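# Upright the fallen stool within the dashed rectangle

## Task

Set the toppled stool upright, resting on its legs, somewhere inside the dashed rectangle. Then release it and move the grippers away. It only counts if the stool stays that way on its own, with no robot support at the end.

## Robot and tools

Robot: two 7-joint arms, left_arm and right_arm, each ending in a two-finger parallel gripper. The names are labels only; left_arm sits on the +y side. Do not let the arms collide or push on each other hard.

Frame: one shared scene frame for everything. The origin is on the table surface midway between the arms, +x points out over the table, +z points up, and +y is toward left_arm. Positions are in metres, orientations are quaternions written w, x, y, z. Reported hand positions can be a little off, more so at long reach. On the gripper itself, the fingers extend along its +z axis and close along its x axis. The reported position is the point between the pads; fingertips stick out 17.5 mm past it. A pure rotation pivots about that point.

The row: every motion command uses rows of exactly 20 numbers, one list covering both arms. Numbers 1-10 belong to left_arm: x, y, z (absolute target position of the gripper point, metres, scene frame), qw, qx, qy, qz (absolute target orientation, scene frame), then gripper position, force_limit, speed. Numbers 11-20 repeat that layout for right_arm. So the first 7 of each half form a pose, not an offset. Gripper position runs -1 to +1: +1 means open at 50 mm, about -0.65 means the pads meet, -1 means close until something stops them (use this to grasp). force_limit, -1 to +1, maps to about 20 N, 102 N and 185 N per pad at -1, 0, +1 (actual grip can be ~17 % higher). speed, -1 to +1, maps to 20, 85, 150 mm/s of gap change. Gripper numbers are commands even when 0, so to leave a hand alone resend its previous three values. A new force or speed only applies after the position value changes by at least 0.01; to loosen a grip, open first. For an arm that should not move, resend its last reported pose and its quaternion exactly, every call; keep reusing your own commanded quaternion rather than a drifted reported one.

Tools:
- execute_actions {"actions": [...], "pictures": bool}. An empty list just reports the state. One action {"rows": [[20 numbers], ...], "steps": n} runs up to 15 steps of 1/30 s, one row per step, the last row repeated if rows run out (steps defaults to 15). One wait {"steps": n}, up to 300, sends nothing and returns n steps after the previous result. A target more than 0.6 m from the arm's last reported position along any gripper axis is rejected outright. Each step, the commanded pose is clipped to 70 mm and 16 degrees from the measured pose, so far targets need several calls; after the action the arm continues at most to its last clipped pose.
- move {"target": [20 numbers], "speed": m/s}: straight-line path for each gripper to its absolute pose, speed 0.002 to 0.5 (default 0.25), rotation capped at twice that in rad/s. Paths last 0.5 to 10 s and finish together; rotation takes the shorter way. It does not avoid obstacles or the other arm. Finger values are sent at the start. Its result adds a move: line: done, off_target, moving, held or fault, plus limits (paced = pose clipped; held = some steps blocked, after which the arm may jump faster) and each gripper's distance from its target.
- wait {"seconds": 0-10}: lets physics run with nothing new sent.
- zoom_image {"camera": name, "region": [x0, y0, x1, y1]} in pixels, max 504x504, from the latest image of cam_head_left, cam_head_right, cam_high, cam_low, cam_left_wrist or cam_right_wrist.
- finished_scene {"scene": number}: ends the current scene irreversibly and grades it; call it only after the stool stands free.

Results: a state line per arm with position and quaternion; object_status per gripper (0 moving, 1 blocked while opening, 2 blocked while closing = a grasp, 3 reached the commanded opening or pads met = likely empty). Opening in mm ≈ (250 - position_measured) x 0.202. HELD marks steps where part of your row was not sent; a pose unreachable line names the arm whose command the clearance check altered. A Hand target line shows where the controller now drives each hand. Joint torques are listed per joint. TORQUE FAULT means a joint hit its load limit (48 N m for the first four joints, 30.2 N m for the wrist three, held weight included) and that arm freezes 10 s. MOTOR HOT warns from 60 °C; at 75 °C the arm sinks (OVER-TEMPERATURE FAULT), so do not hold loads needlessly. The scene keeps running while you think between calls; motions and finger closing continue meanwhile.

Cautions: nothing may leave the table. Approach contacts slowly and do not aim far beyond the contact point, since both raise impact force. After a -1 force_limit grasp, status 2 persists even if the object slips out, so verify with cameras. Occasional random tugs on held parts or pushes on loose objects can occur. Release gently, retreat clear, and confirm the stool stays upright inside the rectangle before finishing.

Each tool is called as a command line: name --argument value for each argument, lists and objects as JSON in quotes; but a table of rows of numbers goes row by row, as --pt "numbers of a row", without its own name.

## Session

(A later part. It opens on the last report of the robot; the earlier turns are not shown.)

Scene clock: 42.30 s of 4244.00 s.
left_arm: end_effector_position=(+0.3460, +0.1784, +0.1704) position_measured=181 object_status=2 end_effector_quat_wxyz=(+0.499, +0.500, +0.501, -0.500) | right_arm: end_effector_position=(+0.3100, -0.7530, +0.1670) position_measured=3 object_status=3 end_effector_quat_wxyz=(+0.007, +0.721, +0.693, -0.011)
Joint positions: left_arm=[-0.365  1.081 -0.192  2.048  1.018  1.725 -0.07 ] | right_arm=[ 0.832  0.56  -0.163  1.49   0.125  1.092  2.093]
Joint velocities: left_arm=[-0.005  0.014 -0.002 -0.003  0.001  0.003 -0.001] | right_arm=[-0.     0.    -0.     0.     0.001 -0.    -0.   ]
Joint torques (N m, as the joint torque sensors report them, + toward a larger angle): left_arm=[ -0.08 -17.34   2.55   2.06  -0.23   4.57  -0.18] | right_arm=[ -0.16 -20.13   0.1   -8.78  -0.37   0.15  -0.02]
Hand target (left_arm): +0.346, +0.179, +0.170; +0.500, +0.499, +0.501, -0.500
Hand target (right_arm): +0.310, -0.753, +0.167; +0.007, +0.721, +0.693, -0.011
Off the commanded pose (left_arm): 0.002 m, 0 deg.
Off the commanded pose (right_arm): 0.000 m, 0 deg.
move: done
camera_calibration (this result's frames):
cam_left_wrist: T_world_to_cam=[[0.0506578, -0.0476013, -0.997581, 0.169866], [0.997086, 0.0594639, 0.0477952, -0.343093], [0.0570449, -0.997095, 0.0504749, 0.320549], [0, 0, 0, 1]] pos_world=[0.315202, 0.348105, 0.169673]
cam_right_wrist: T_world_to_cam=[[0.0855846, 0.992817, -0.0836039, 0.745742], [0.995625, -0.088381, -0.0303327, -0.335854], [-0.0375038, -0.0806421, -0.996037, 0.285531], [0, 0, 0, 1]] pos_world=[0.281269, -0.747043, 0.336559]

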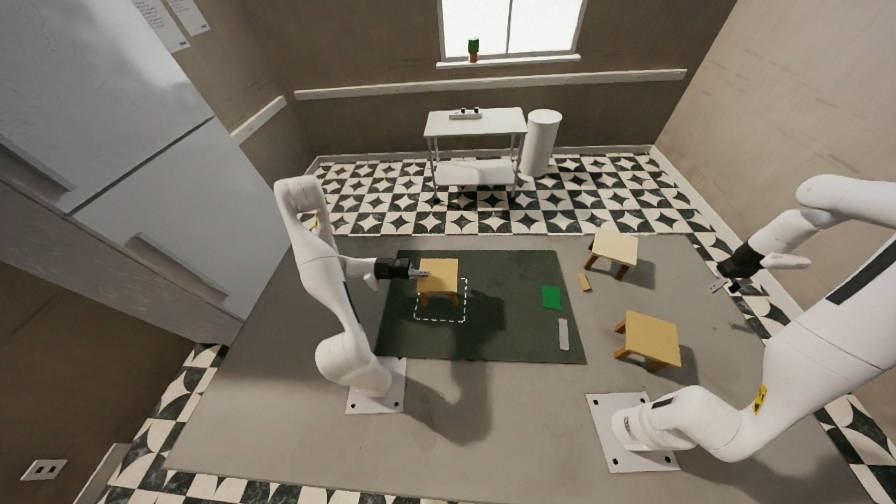

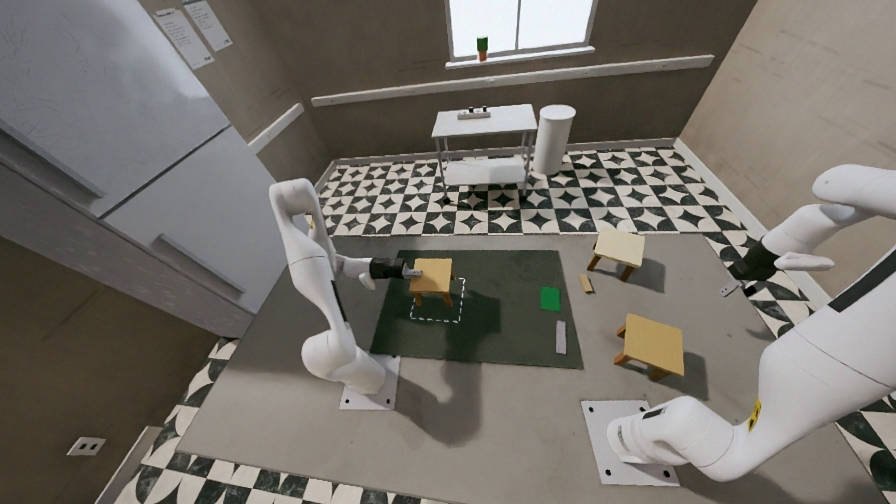

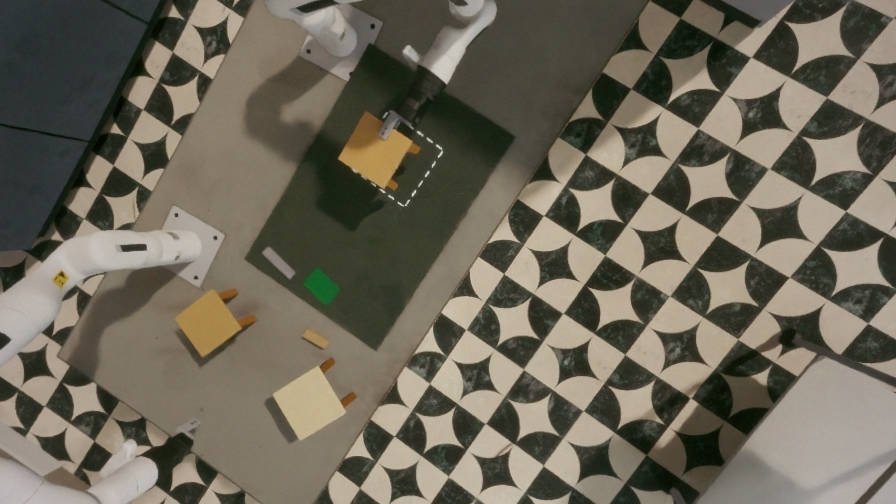

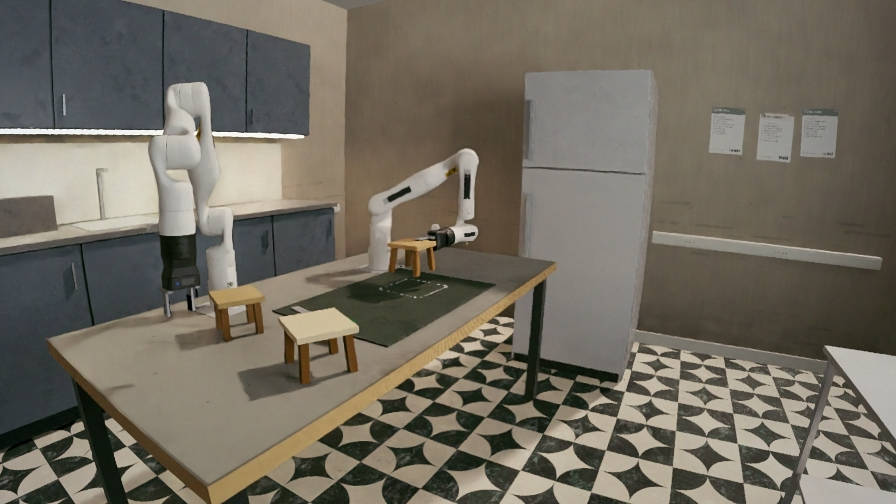

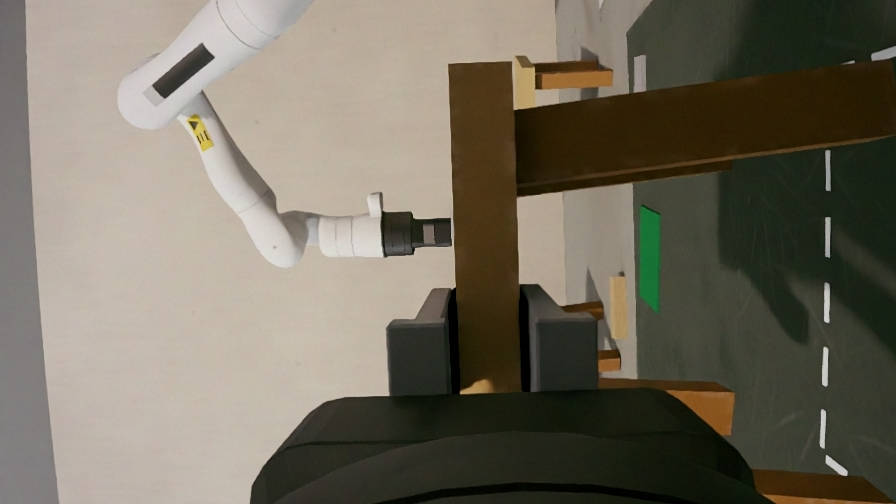

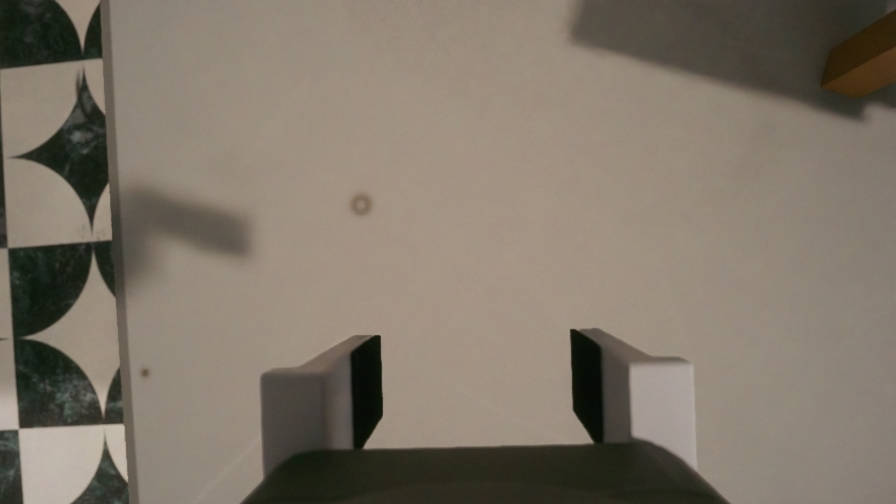

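move --target '[0.353,0.181,0.116,0.5,0.5,0.5,-0.5,-1,0.3,0,0.31,-0.753,0.167,0.007,0.721,0.693,-0.011,1,0,0]' --speed 0.06

zoom_image --camera "cam_low" --region '[360,230,480,310]'

Scene clock: 51.80 s of 4244.00 s.
left_arm: end_effector_position=(+0.3529, +0.1810, +0.1162) position_measured=181 object_status=2 end_effector_quat_wxyz=(+0.500, +0.500, +0.500, -0.500) | right_arm: end_effector_position=(+0.3100, -0.7530, +0.1670) position_measured=3 object_status=3 end_effector_quat_wxyz=(+0.007, +0.721, +0.693, -0.011)
Joint positions: left_arm=[-0.368  1.223 -0.177  1.96   1.037  1.696 -0.116] | right_arm=[ 0.832  0.56  -0.163  1.49   0.125  1.092  2.093]
Joint velocities: left_arm=[-0.     0.007  0.001 -0.004  0.001 -0.     0.001] | right_arm=[-0.001  0.001  0.001 -0.     0.001 -0.    -0.   ]
Joint torques (N m, as the joint torque sensors report them, + toward a larger angle): left_arm=[ -0.26 -18.25   2.28   2.38  -0.64   4.41  -0.02] | right_arm=[ -0.01 -20.16   0.09  -9.02  -0.18   0.24  -0.32]
Hand target (left_arm): +0.353, +0.181, +0.116; +0.500, +0.500, +0.500, -0.500
Hand target (right_arm): +0.310, -0.753, +0.167; +0.007, +0.721, +0.693, -0.011
Off the commanded pose (left_arm): 0.000 m, 0 deg.
Off the commanded pose (right_arm): 0.000 m, 0 deg.
After step 90, 5.27 s passed at rest.
move: done
camera_calibration (this result's frames):
cam_left_wrist: T_world_to_cam=[[0.0524145, -0.0479809, -0.997472, 0.114961], [0.997037, 0.0588338, 0.0495616, -0.347598], [0.0563071, -0.997114, 0.0509225, 0.325761], [0, 0, 0, 1]] pos_world=[0.3222, 0.350787, 0.115309]
cam_right_wrist: T_world_to_cam=[[0.0855846, 0.992817, -0.083604, 0.745742], [0.995625, -0.0883809, -0.0303326, -0.335854], [-0.0375037, -0.0806422, -0.996037, 0.285531], [0, 0, 0, 1]] pos_world=[0.281269, -0.747043, 0.336559]

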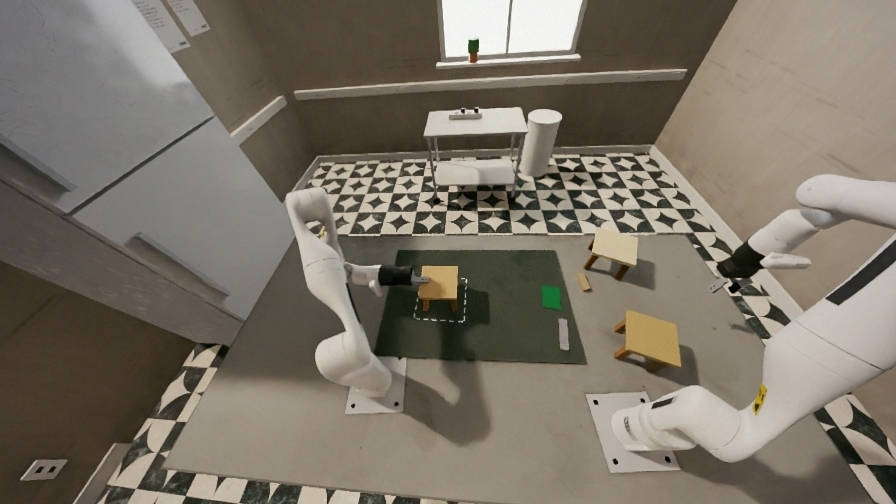

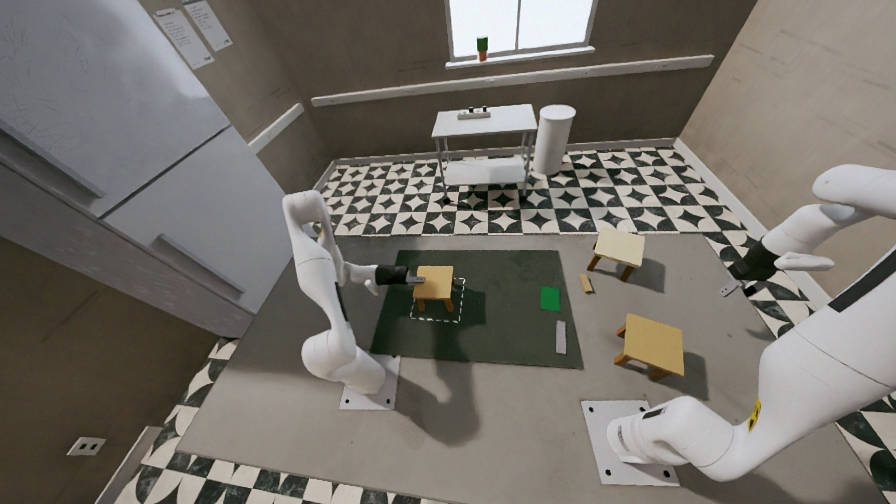

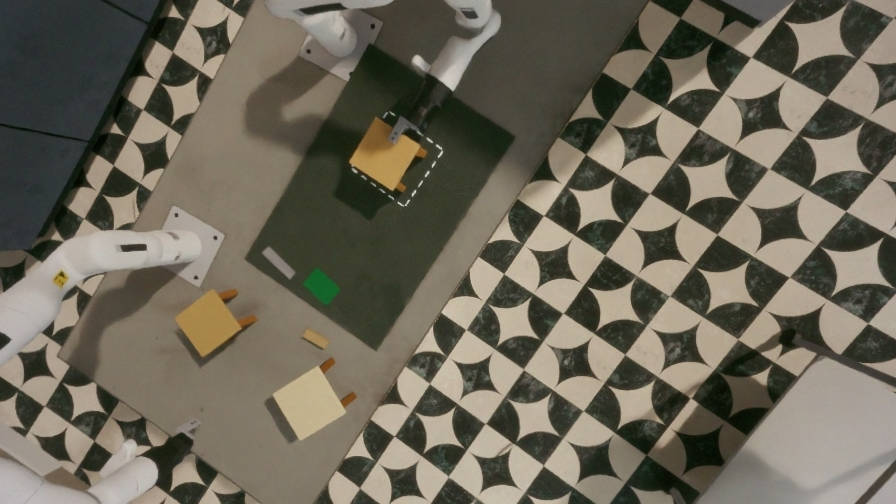

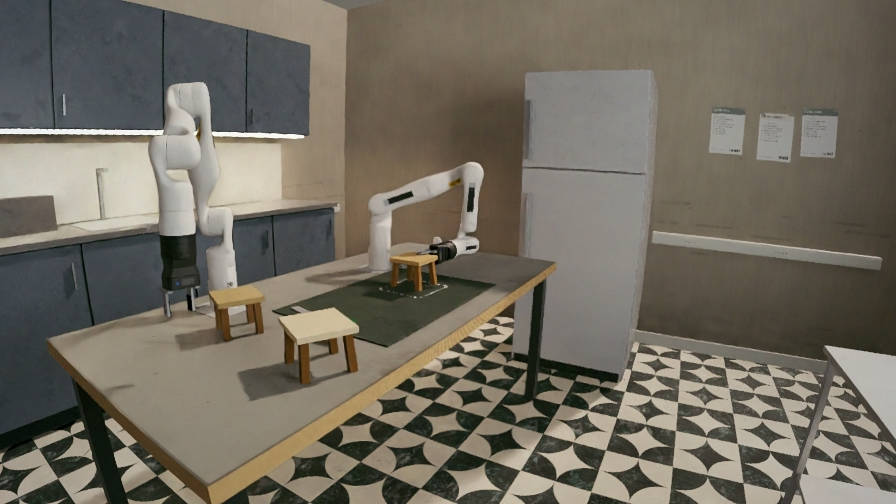

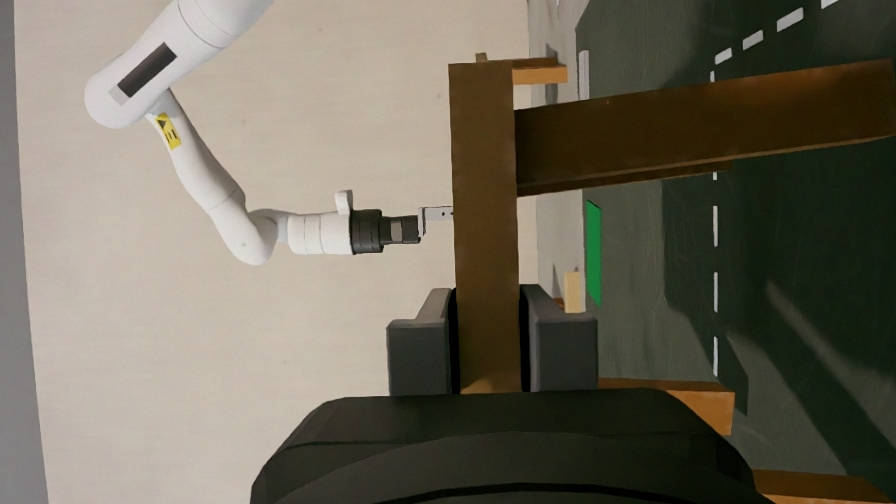

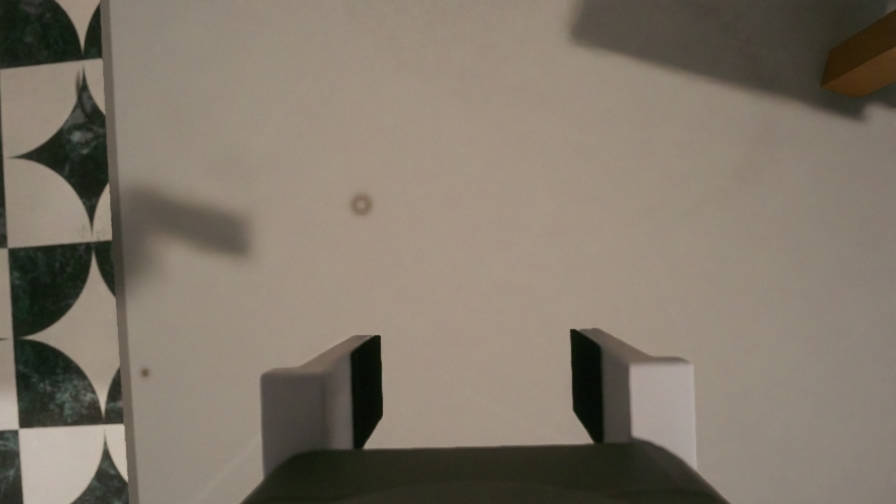

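Region (360, 230, 480, 310) of cam_low's 896x504 image, scaled by 4.200, with more detail than that image has.

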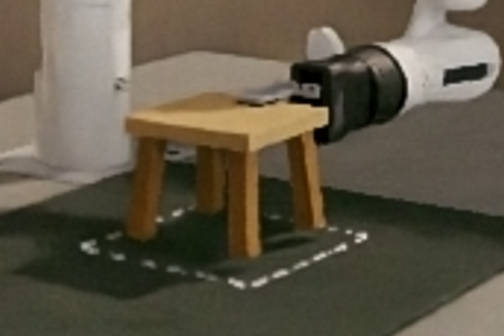

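move --target '[0.353,0.179,0.104,0.5,0.5,0.5,-0.5,-1,0.3,0,0.31,-0.753,0.167,0.007,0.721,0.693,-0.011,1,0,0]' --speed 0.02

zoom_image --camera "cam_low" --region '[360,230,480,310]'

Scene clock: 66.33 s of 4244.00 s.
left_arm: end_effector_position=(+0.3532, +0.1796, +0.1061) position_measured=181 object_status=2 end_effector_quat_wxyz=(+0.501, +0.499, +0.499, -0.501) | right_arm: end_effector_position=(+0.3100, -0.7530, +0.1670) position_measured=3 object_status=3 end_effector_quat_wxyz=(+0.007, +0.721, +0.693, -0.011)
Joint positions: left_arm=[-0.367  1.252 -0.174  1.947  1.044  1.691 -0.128] | right_arm=[ 0.832  0.56  -0.163  1.49   0.125  1.092  2.093]
Joint velocities: left_arm=[ 0.002  0.002 -0.003 -0.002  0.002  0.003 -0.003] | right_arm=[-0.001  0.001  0.001 -0.001 -0.001 -0.    -0.   ]
Joint torques (N m, as the joint torque sensors report them, + toward a larger angle): left_arm=[  1.41 -15.73   1.7    1.31  -0.09   1.9   -0.53] | right_arm=[ -0.05 -20.52   0.    -8.8   -0.29   0.    -0.15]
Hand target (left_arm): +0.353, +0.179, +0.104; +0.500, +0.500, +0.500, -0.500
Hand target (right_arm): +0.310, -0.753, +0.167; +0.007, +0.721, +0.693, -0.011
Off the commanded pose (left_arm): 0.002 m, 0 deg.
Off the commanded pose (right_arm): 0.000 m, 0 deg.
After step 90, 10.70 s passed at rest.
move: done
camera_calibration (this result's frames):
cam_left_wrist: T_world_to_cam=[[0.0521843, -0.0516865, -0.997299, 0.105506], [0.996969, 0.0604027, 0.0490365, -0.3475], [0.057705, -0.996835, 0.0546819, 0.323829], [0, 0, 0, 1]] pos_world=[0.322254, 0.349247, 0.104554]
cam_right_wrist: T_world_to_cam=[[0.0855847, 0.992817, -0.083604, 0.745742], [0.995625, -0.088381, -0.0303326, -0.335854], [-0.0375037, -0.0806422, -0.996037, 0.285531], [0, 0, 0, 1]] pos_world=[0.281269, -0.747043, 0.336559]

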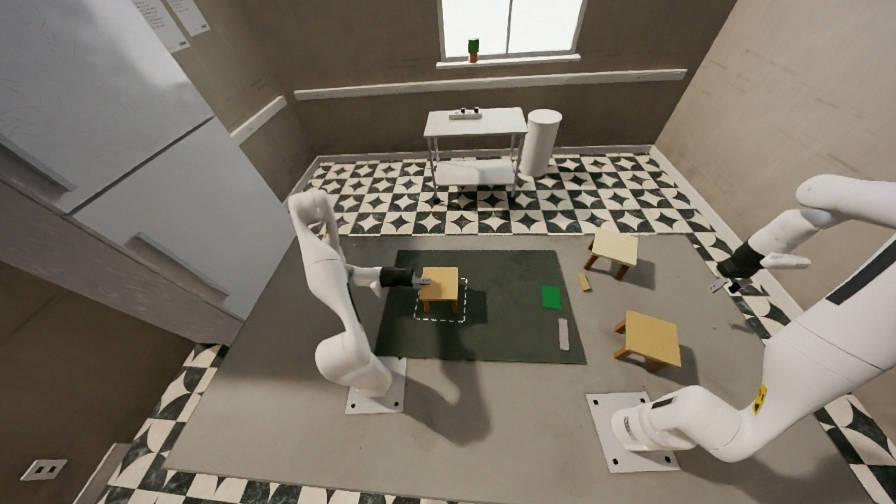

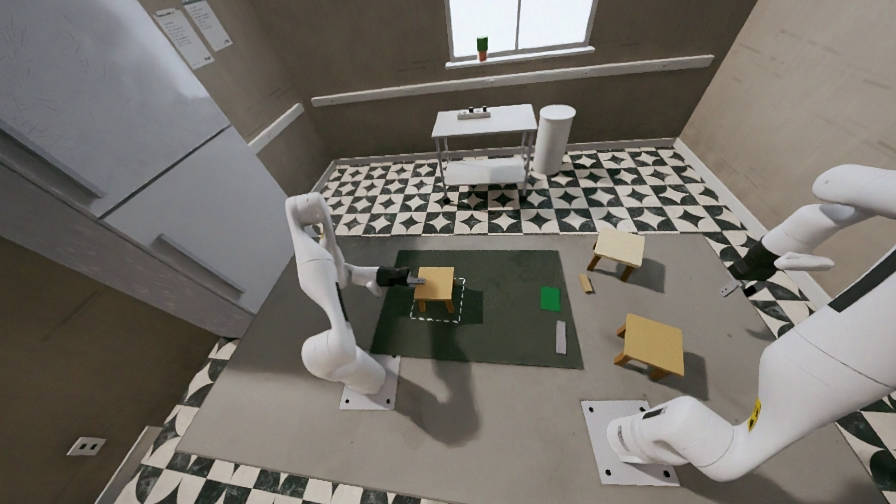

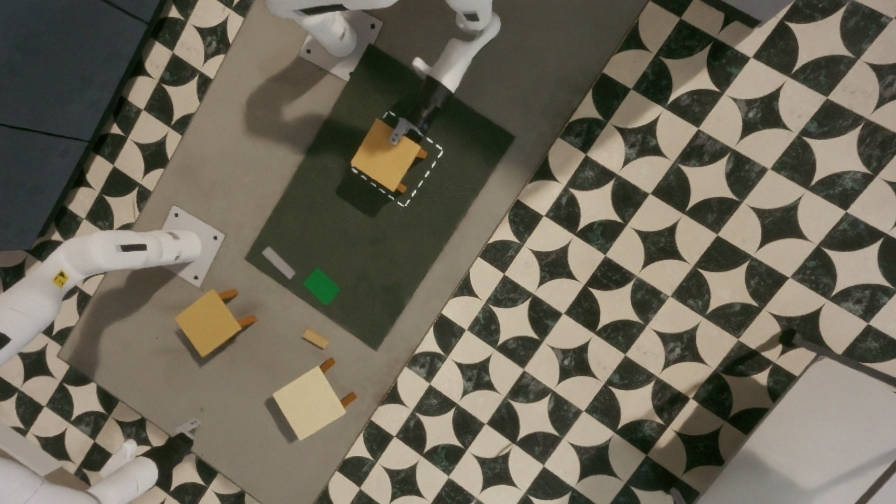

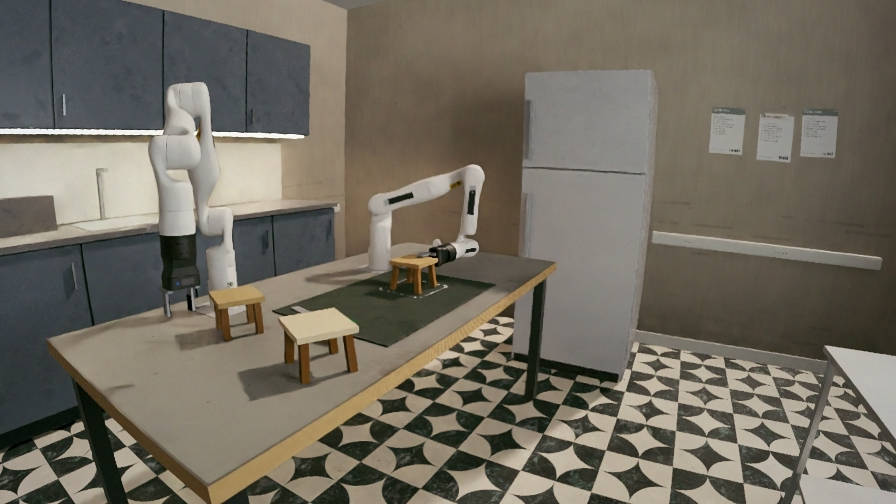

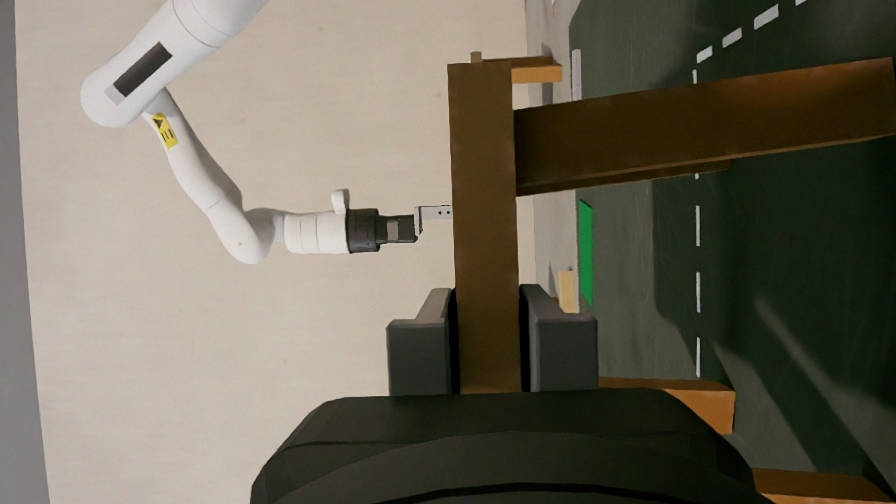

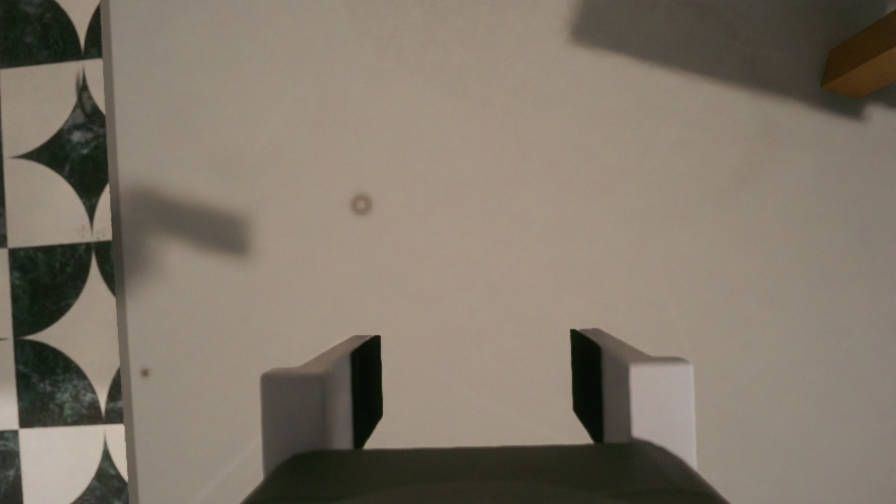

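Region (360, 230, 480, 310) of cam_low's 896x504 image, scaled by 4.200, with more detail than that image has.

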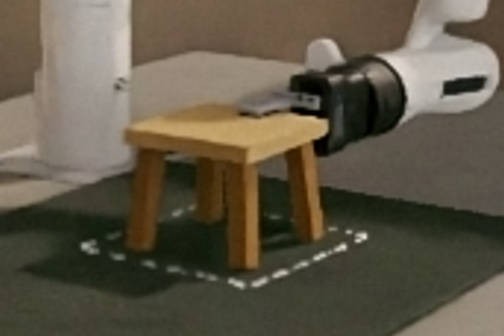

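move --target '[0.353,0.179,0.106,0.5,0.5,0.5,-0.5,0.6,0.3,0,0.31,-0.753,0.167,0.007,0.721,0.693,-0.011,1,0,0]'

move --target '[0.353,0.32,0.112,0.5,0.5,0.5,-0.5,0.6,0.3,0,0.31,-0.753,0.167,0.007,0.721,0.693,-0.011,1,0,0]' --speed 0.15

Scene clock: 73.47 s of 4244.00 s.
left_arm: end_effector_position=(+0.3530, +0.1790, +0.1060) position_measured=63 object_status=3 end_effector_quat_wxyz=(+0.500, +0.500, +0.500, -0.500) | right_arm: end_effector_position=(+0.3100, -0.7530, +0.1670) position_measured=3 object_status=3 end_effector_quat_wxyz=(+0.007, +0.721, +0.693, -0.011)
Joint positions: left_arm=[-0.365  1.249 -0.174  1.949  1.045  1.688 -0.127] | right_arm=[ 0.832  0.56  -0.163  1.49   0.125  1.092  2.093]
Joint velocities: left_arm=[ 0.    -0.     0.001  0.001  0.001 -0.     0.   ] | right_arm=[ 0.     0.001  0.     0.003  0.    -0.     0.   ]
Joint torques (N m, as the joint torque sensors report them, + toward a larger angle): left_arm=[  0.15 -17.54   1.9    2.06  -0.34   3.6    0.04] | right_arm=[ -0.51 -20.32  -0.31  -8.85  -0.19   0.02  -0.27]
Hand target (left_arm): +0.353, +0.179, +0.106; +0.500, +0.500, +0.500, -0.500
Hand target (right_arm): +0.310, -0.753, +0.167; +0.007, +0.721, +0.693, -0.011
Off the commanded pose (left_arm): 0.000 m, 0 deg.
Off the commanded pose (right_arm): 0.000 m, 0 deg.
After step 90, 3.43 s passed at rest.
move: done
camera_calibration (this result's frames):
cam_left_wrist: T_world_to_cam=[[0.0520389, -0.048437, -0.99747, 0.104908], [0.997028, 0.0593415, 0.0491343, -0.34715], [0.0568114, -0.997062, 0.0513811, 0.324006], [0, 0, 0, 1]] pos_world=[0.322252, 0.348736, 0.105052]
cam_right_wrist: T_world_to_cam=[[0.0855844, 0.992817, -0.083604, 0.745742], [0.995625, -0.0883807, -0.0303325, -0.335854], [-0.0375036, -0.0806422, -0.996037, 0.285531], [0, 0, 0, 1]] pos_world=[0.281269, -0.747043, 0.336559]

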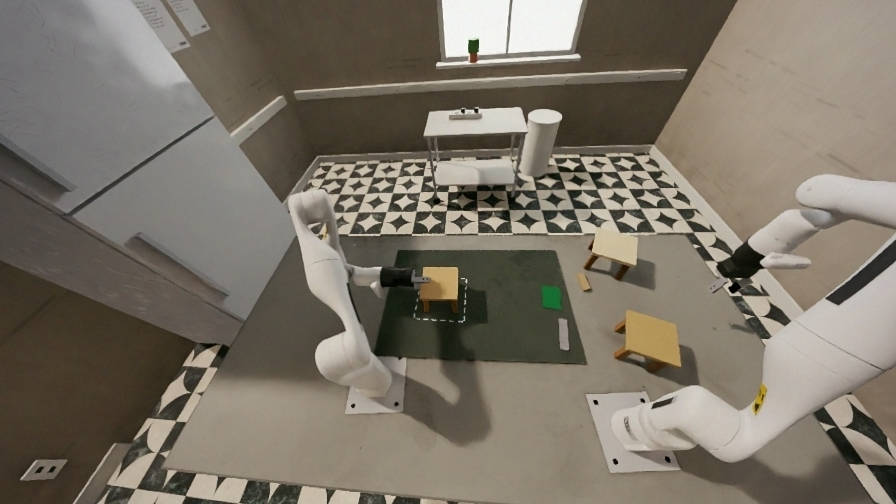

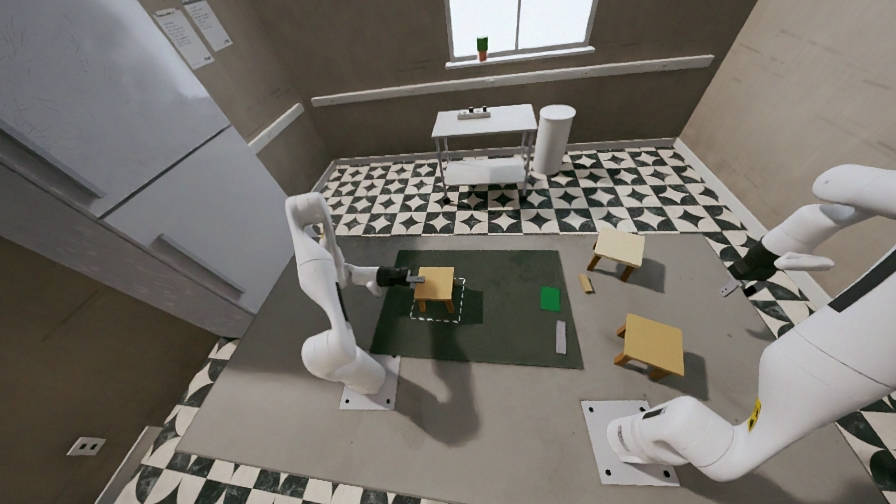

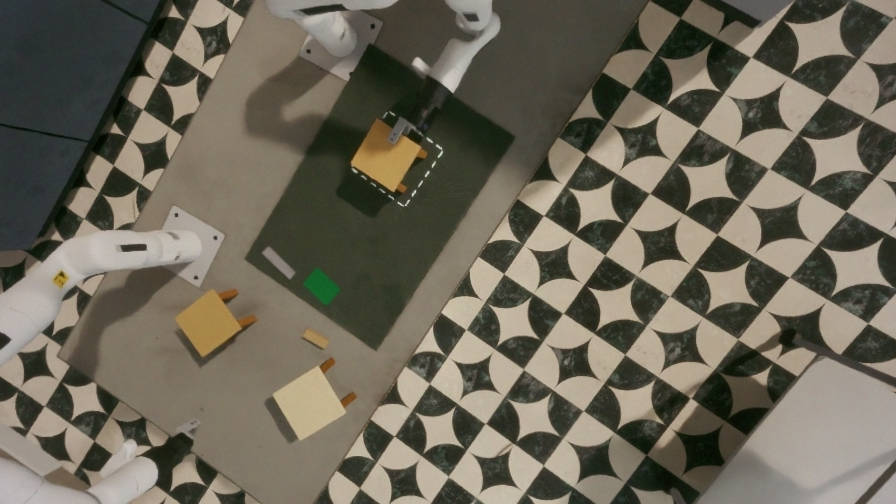

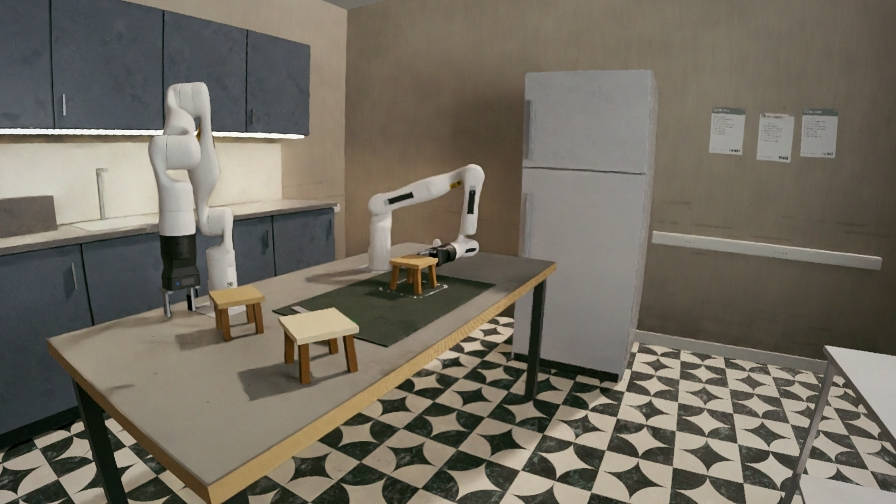

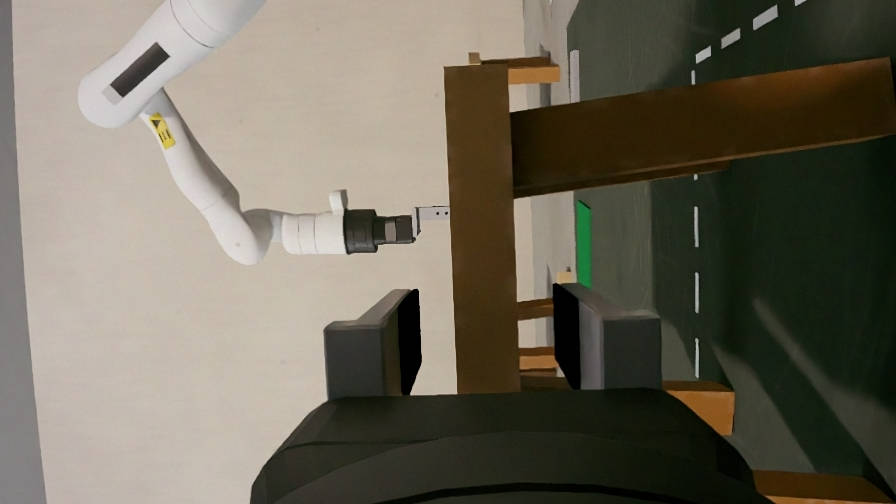

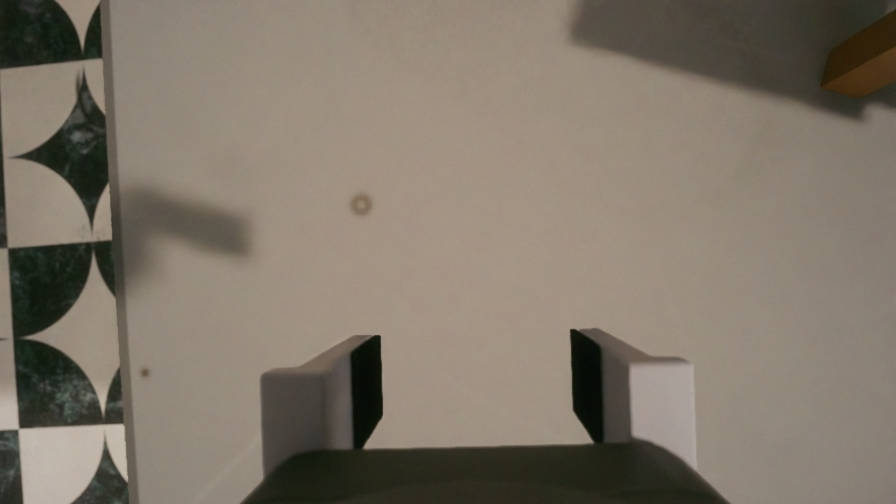

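Scene clock: 74.83 s of 4244.00 s.
left_arm: end_effector_position=(+0.3536, +0.3196, +0.1121) position_measured=63 object_status=3 end_effector_quat_wxyz=(+0.500, +0.500, +0.500, -0.500) | right_arm: end_effector_position=(+0.3100, -0.7530, +0.1670) position_measured=3 object_status=3 end_effector_quat_wxyz=(+0.007, +0.721, +0.693, -0.011)
Joint positions: left_arm=[-0.57   1.264 -0.267  1.665  0.852  1.908 -0.004] | right_arm=[ 0.832  0.56  -0.163  1.49   0.125  1.092  2.093]
Joint velocities: left_arm=[-0.003  0.003 -0.001 -0.004  0.     0.003 -0.   ] | right_arm=[ 0.001  0.     0.    -0.    -0.001 -0.001 -0.   ]
Joint torques (N m, as the joint torque sensors report them, + toward a larger angle): left_arm=[  0.38 -19.69   0.5    0.62  -0.26   3.6   -0.06] | right_arm=[ -0.38 -20.42  -0.16  -8.78  -0.32   0.29  -0.16]
Hand target (left_arm): +0.354, +0.320, +0.112; +0.500, +0.500, +0.500, -0.500
Hand target (right_arm): +0.310, -0.753, +0.167; +0.007, +0.721, +0.693, -0.011
Off the commanded pose (left_arm): 0.001 m, 0 deg.
Off the commanded pose (right_arm): 0.000 m, 0 deg.
move: done
camera_calibration (this result's frames):
cam_left_wrist: T_world_to_cam=[[0.0521071, -0.0491186, -0.997433, 0.117968], [0.997013, 0.0595801, 0.0491512, -0.356443], [0.0570129, -0.997014, 0.0520765, 0.463699], [0, 0, 0, 1]] pos_world=[0.322795, 0.489346, 0.111037]
cam_right_wrist: T_world_to_cam=[[0.0855847, 0.992817, -0.0836039, 0.745742], [0.995625, -0.0883811, -0.0303327, -0.335854], [-0.0375038, -0.0806421, -0.996037, 0.285531], [0, 0, 0, 1]] pos_world=[0.281269, -0.747043, 0.336559]

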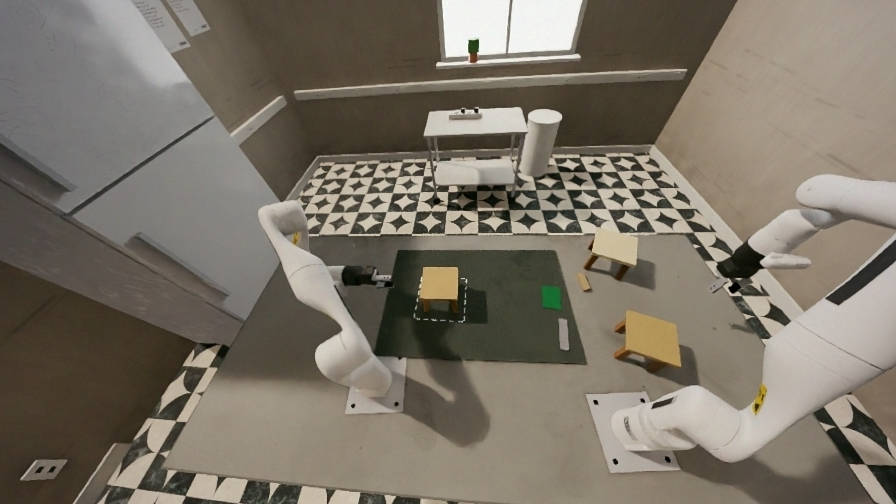

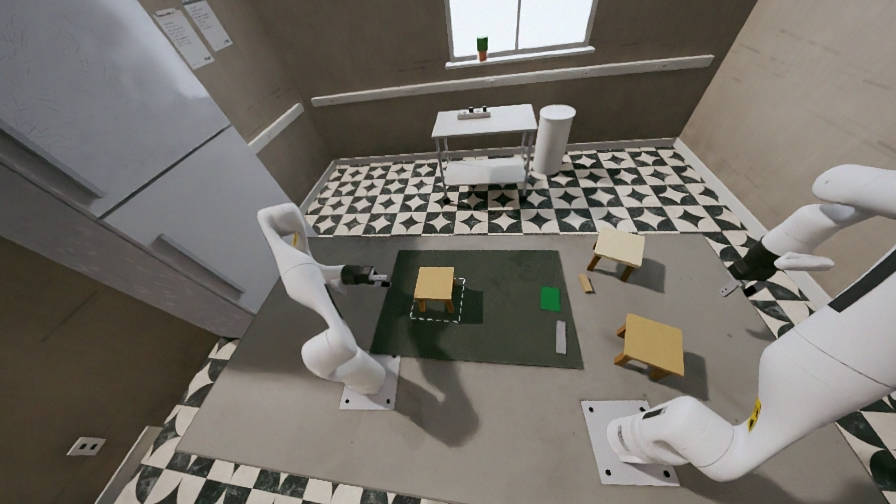

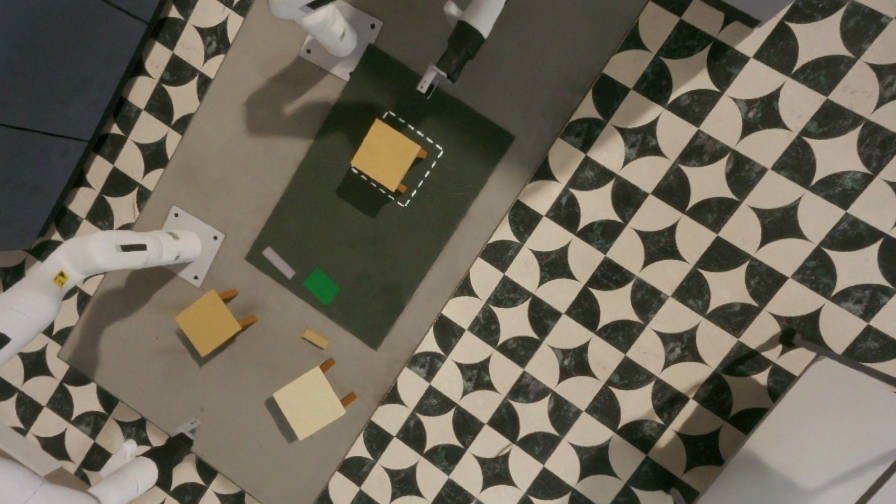

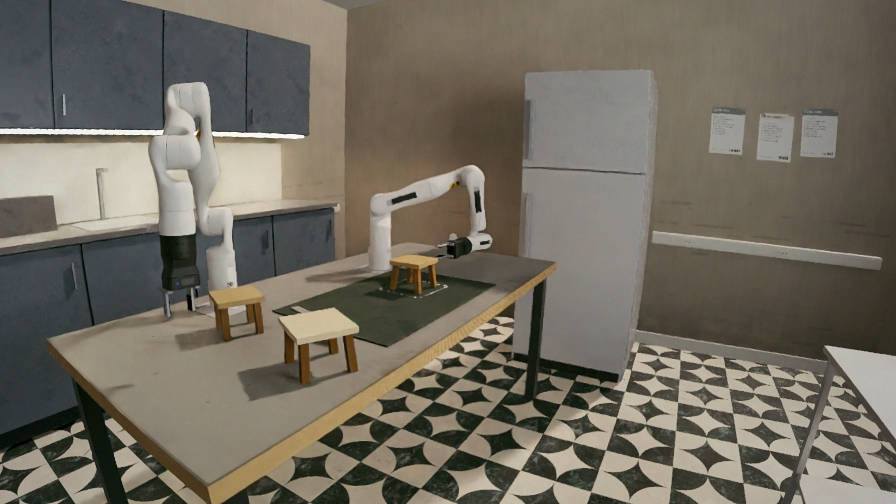

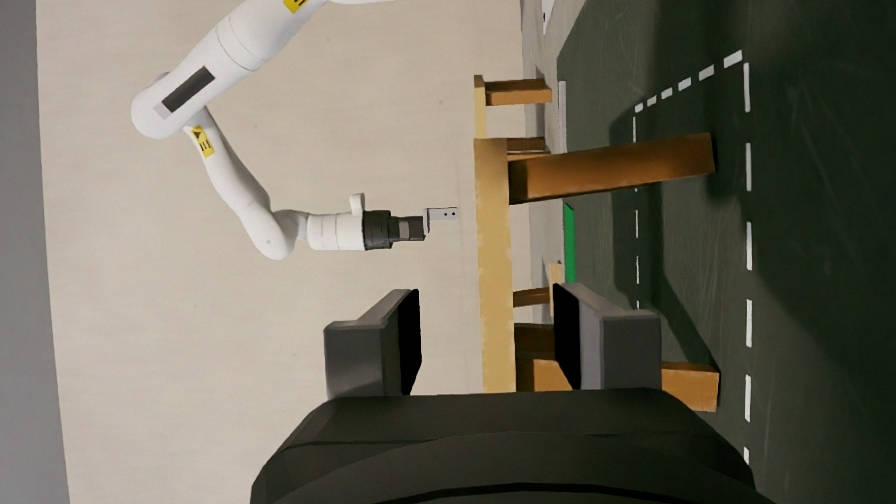

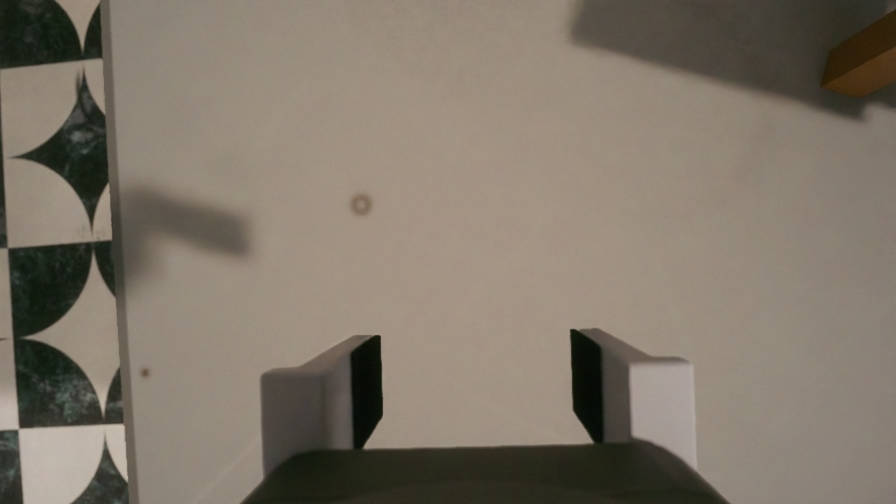

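finished_scene --scene 2

The scene is finished: the task was done.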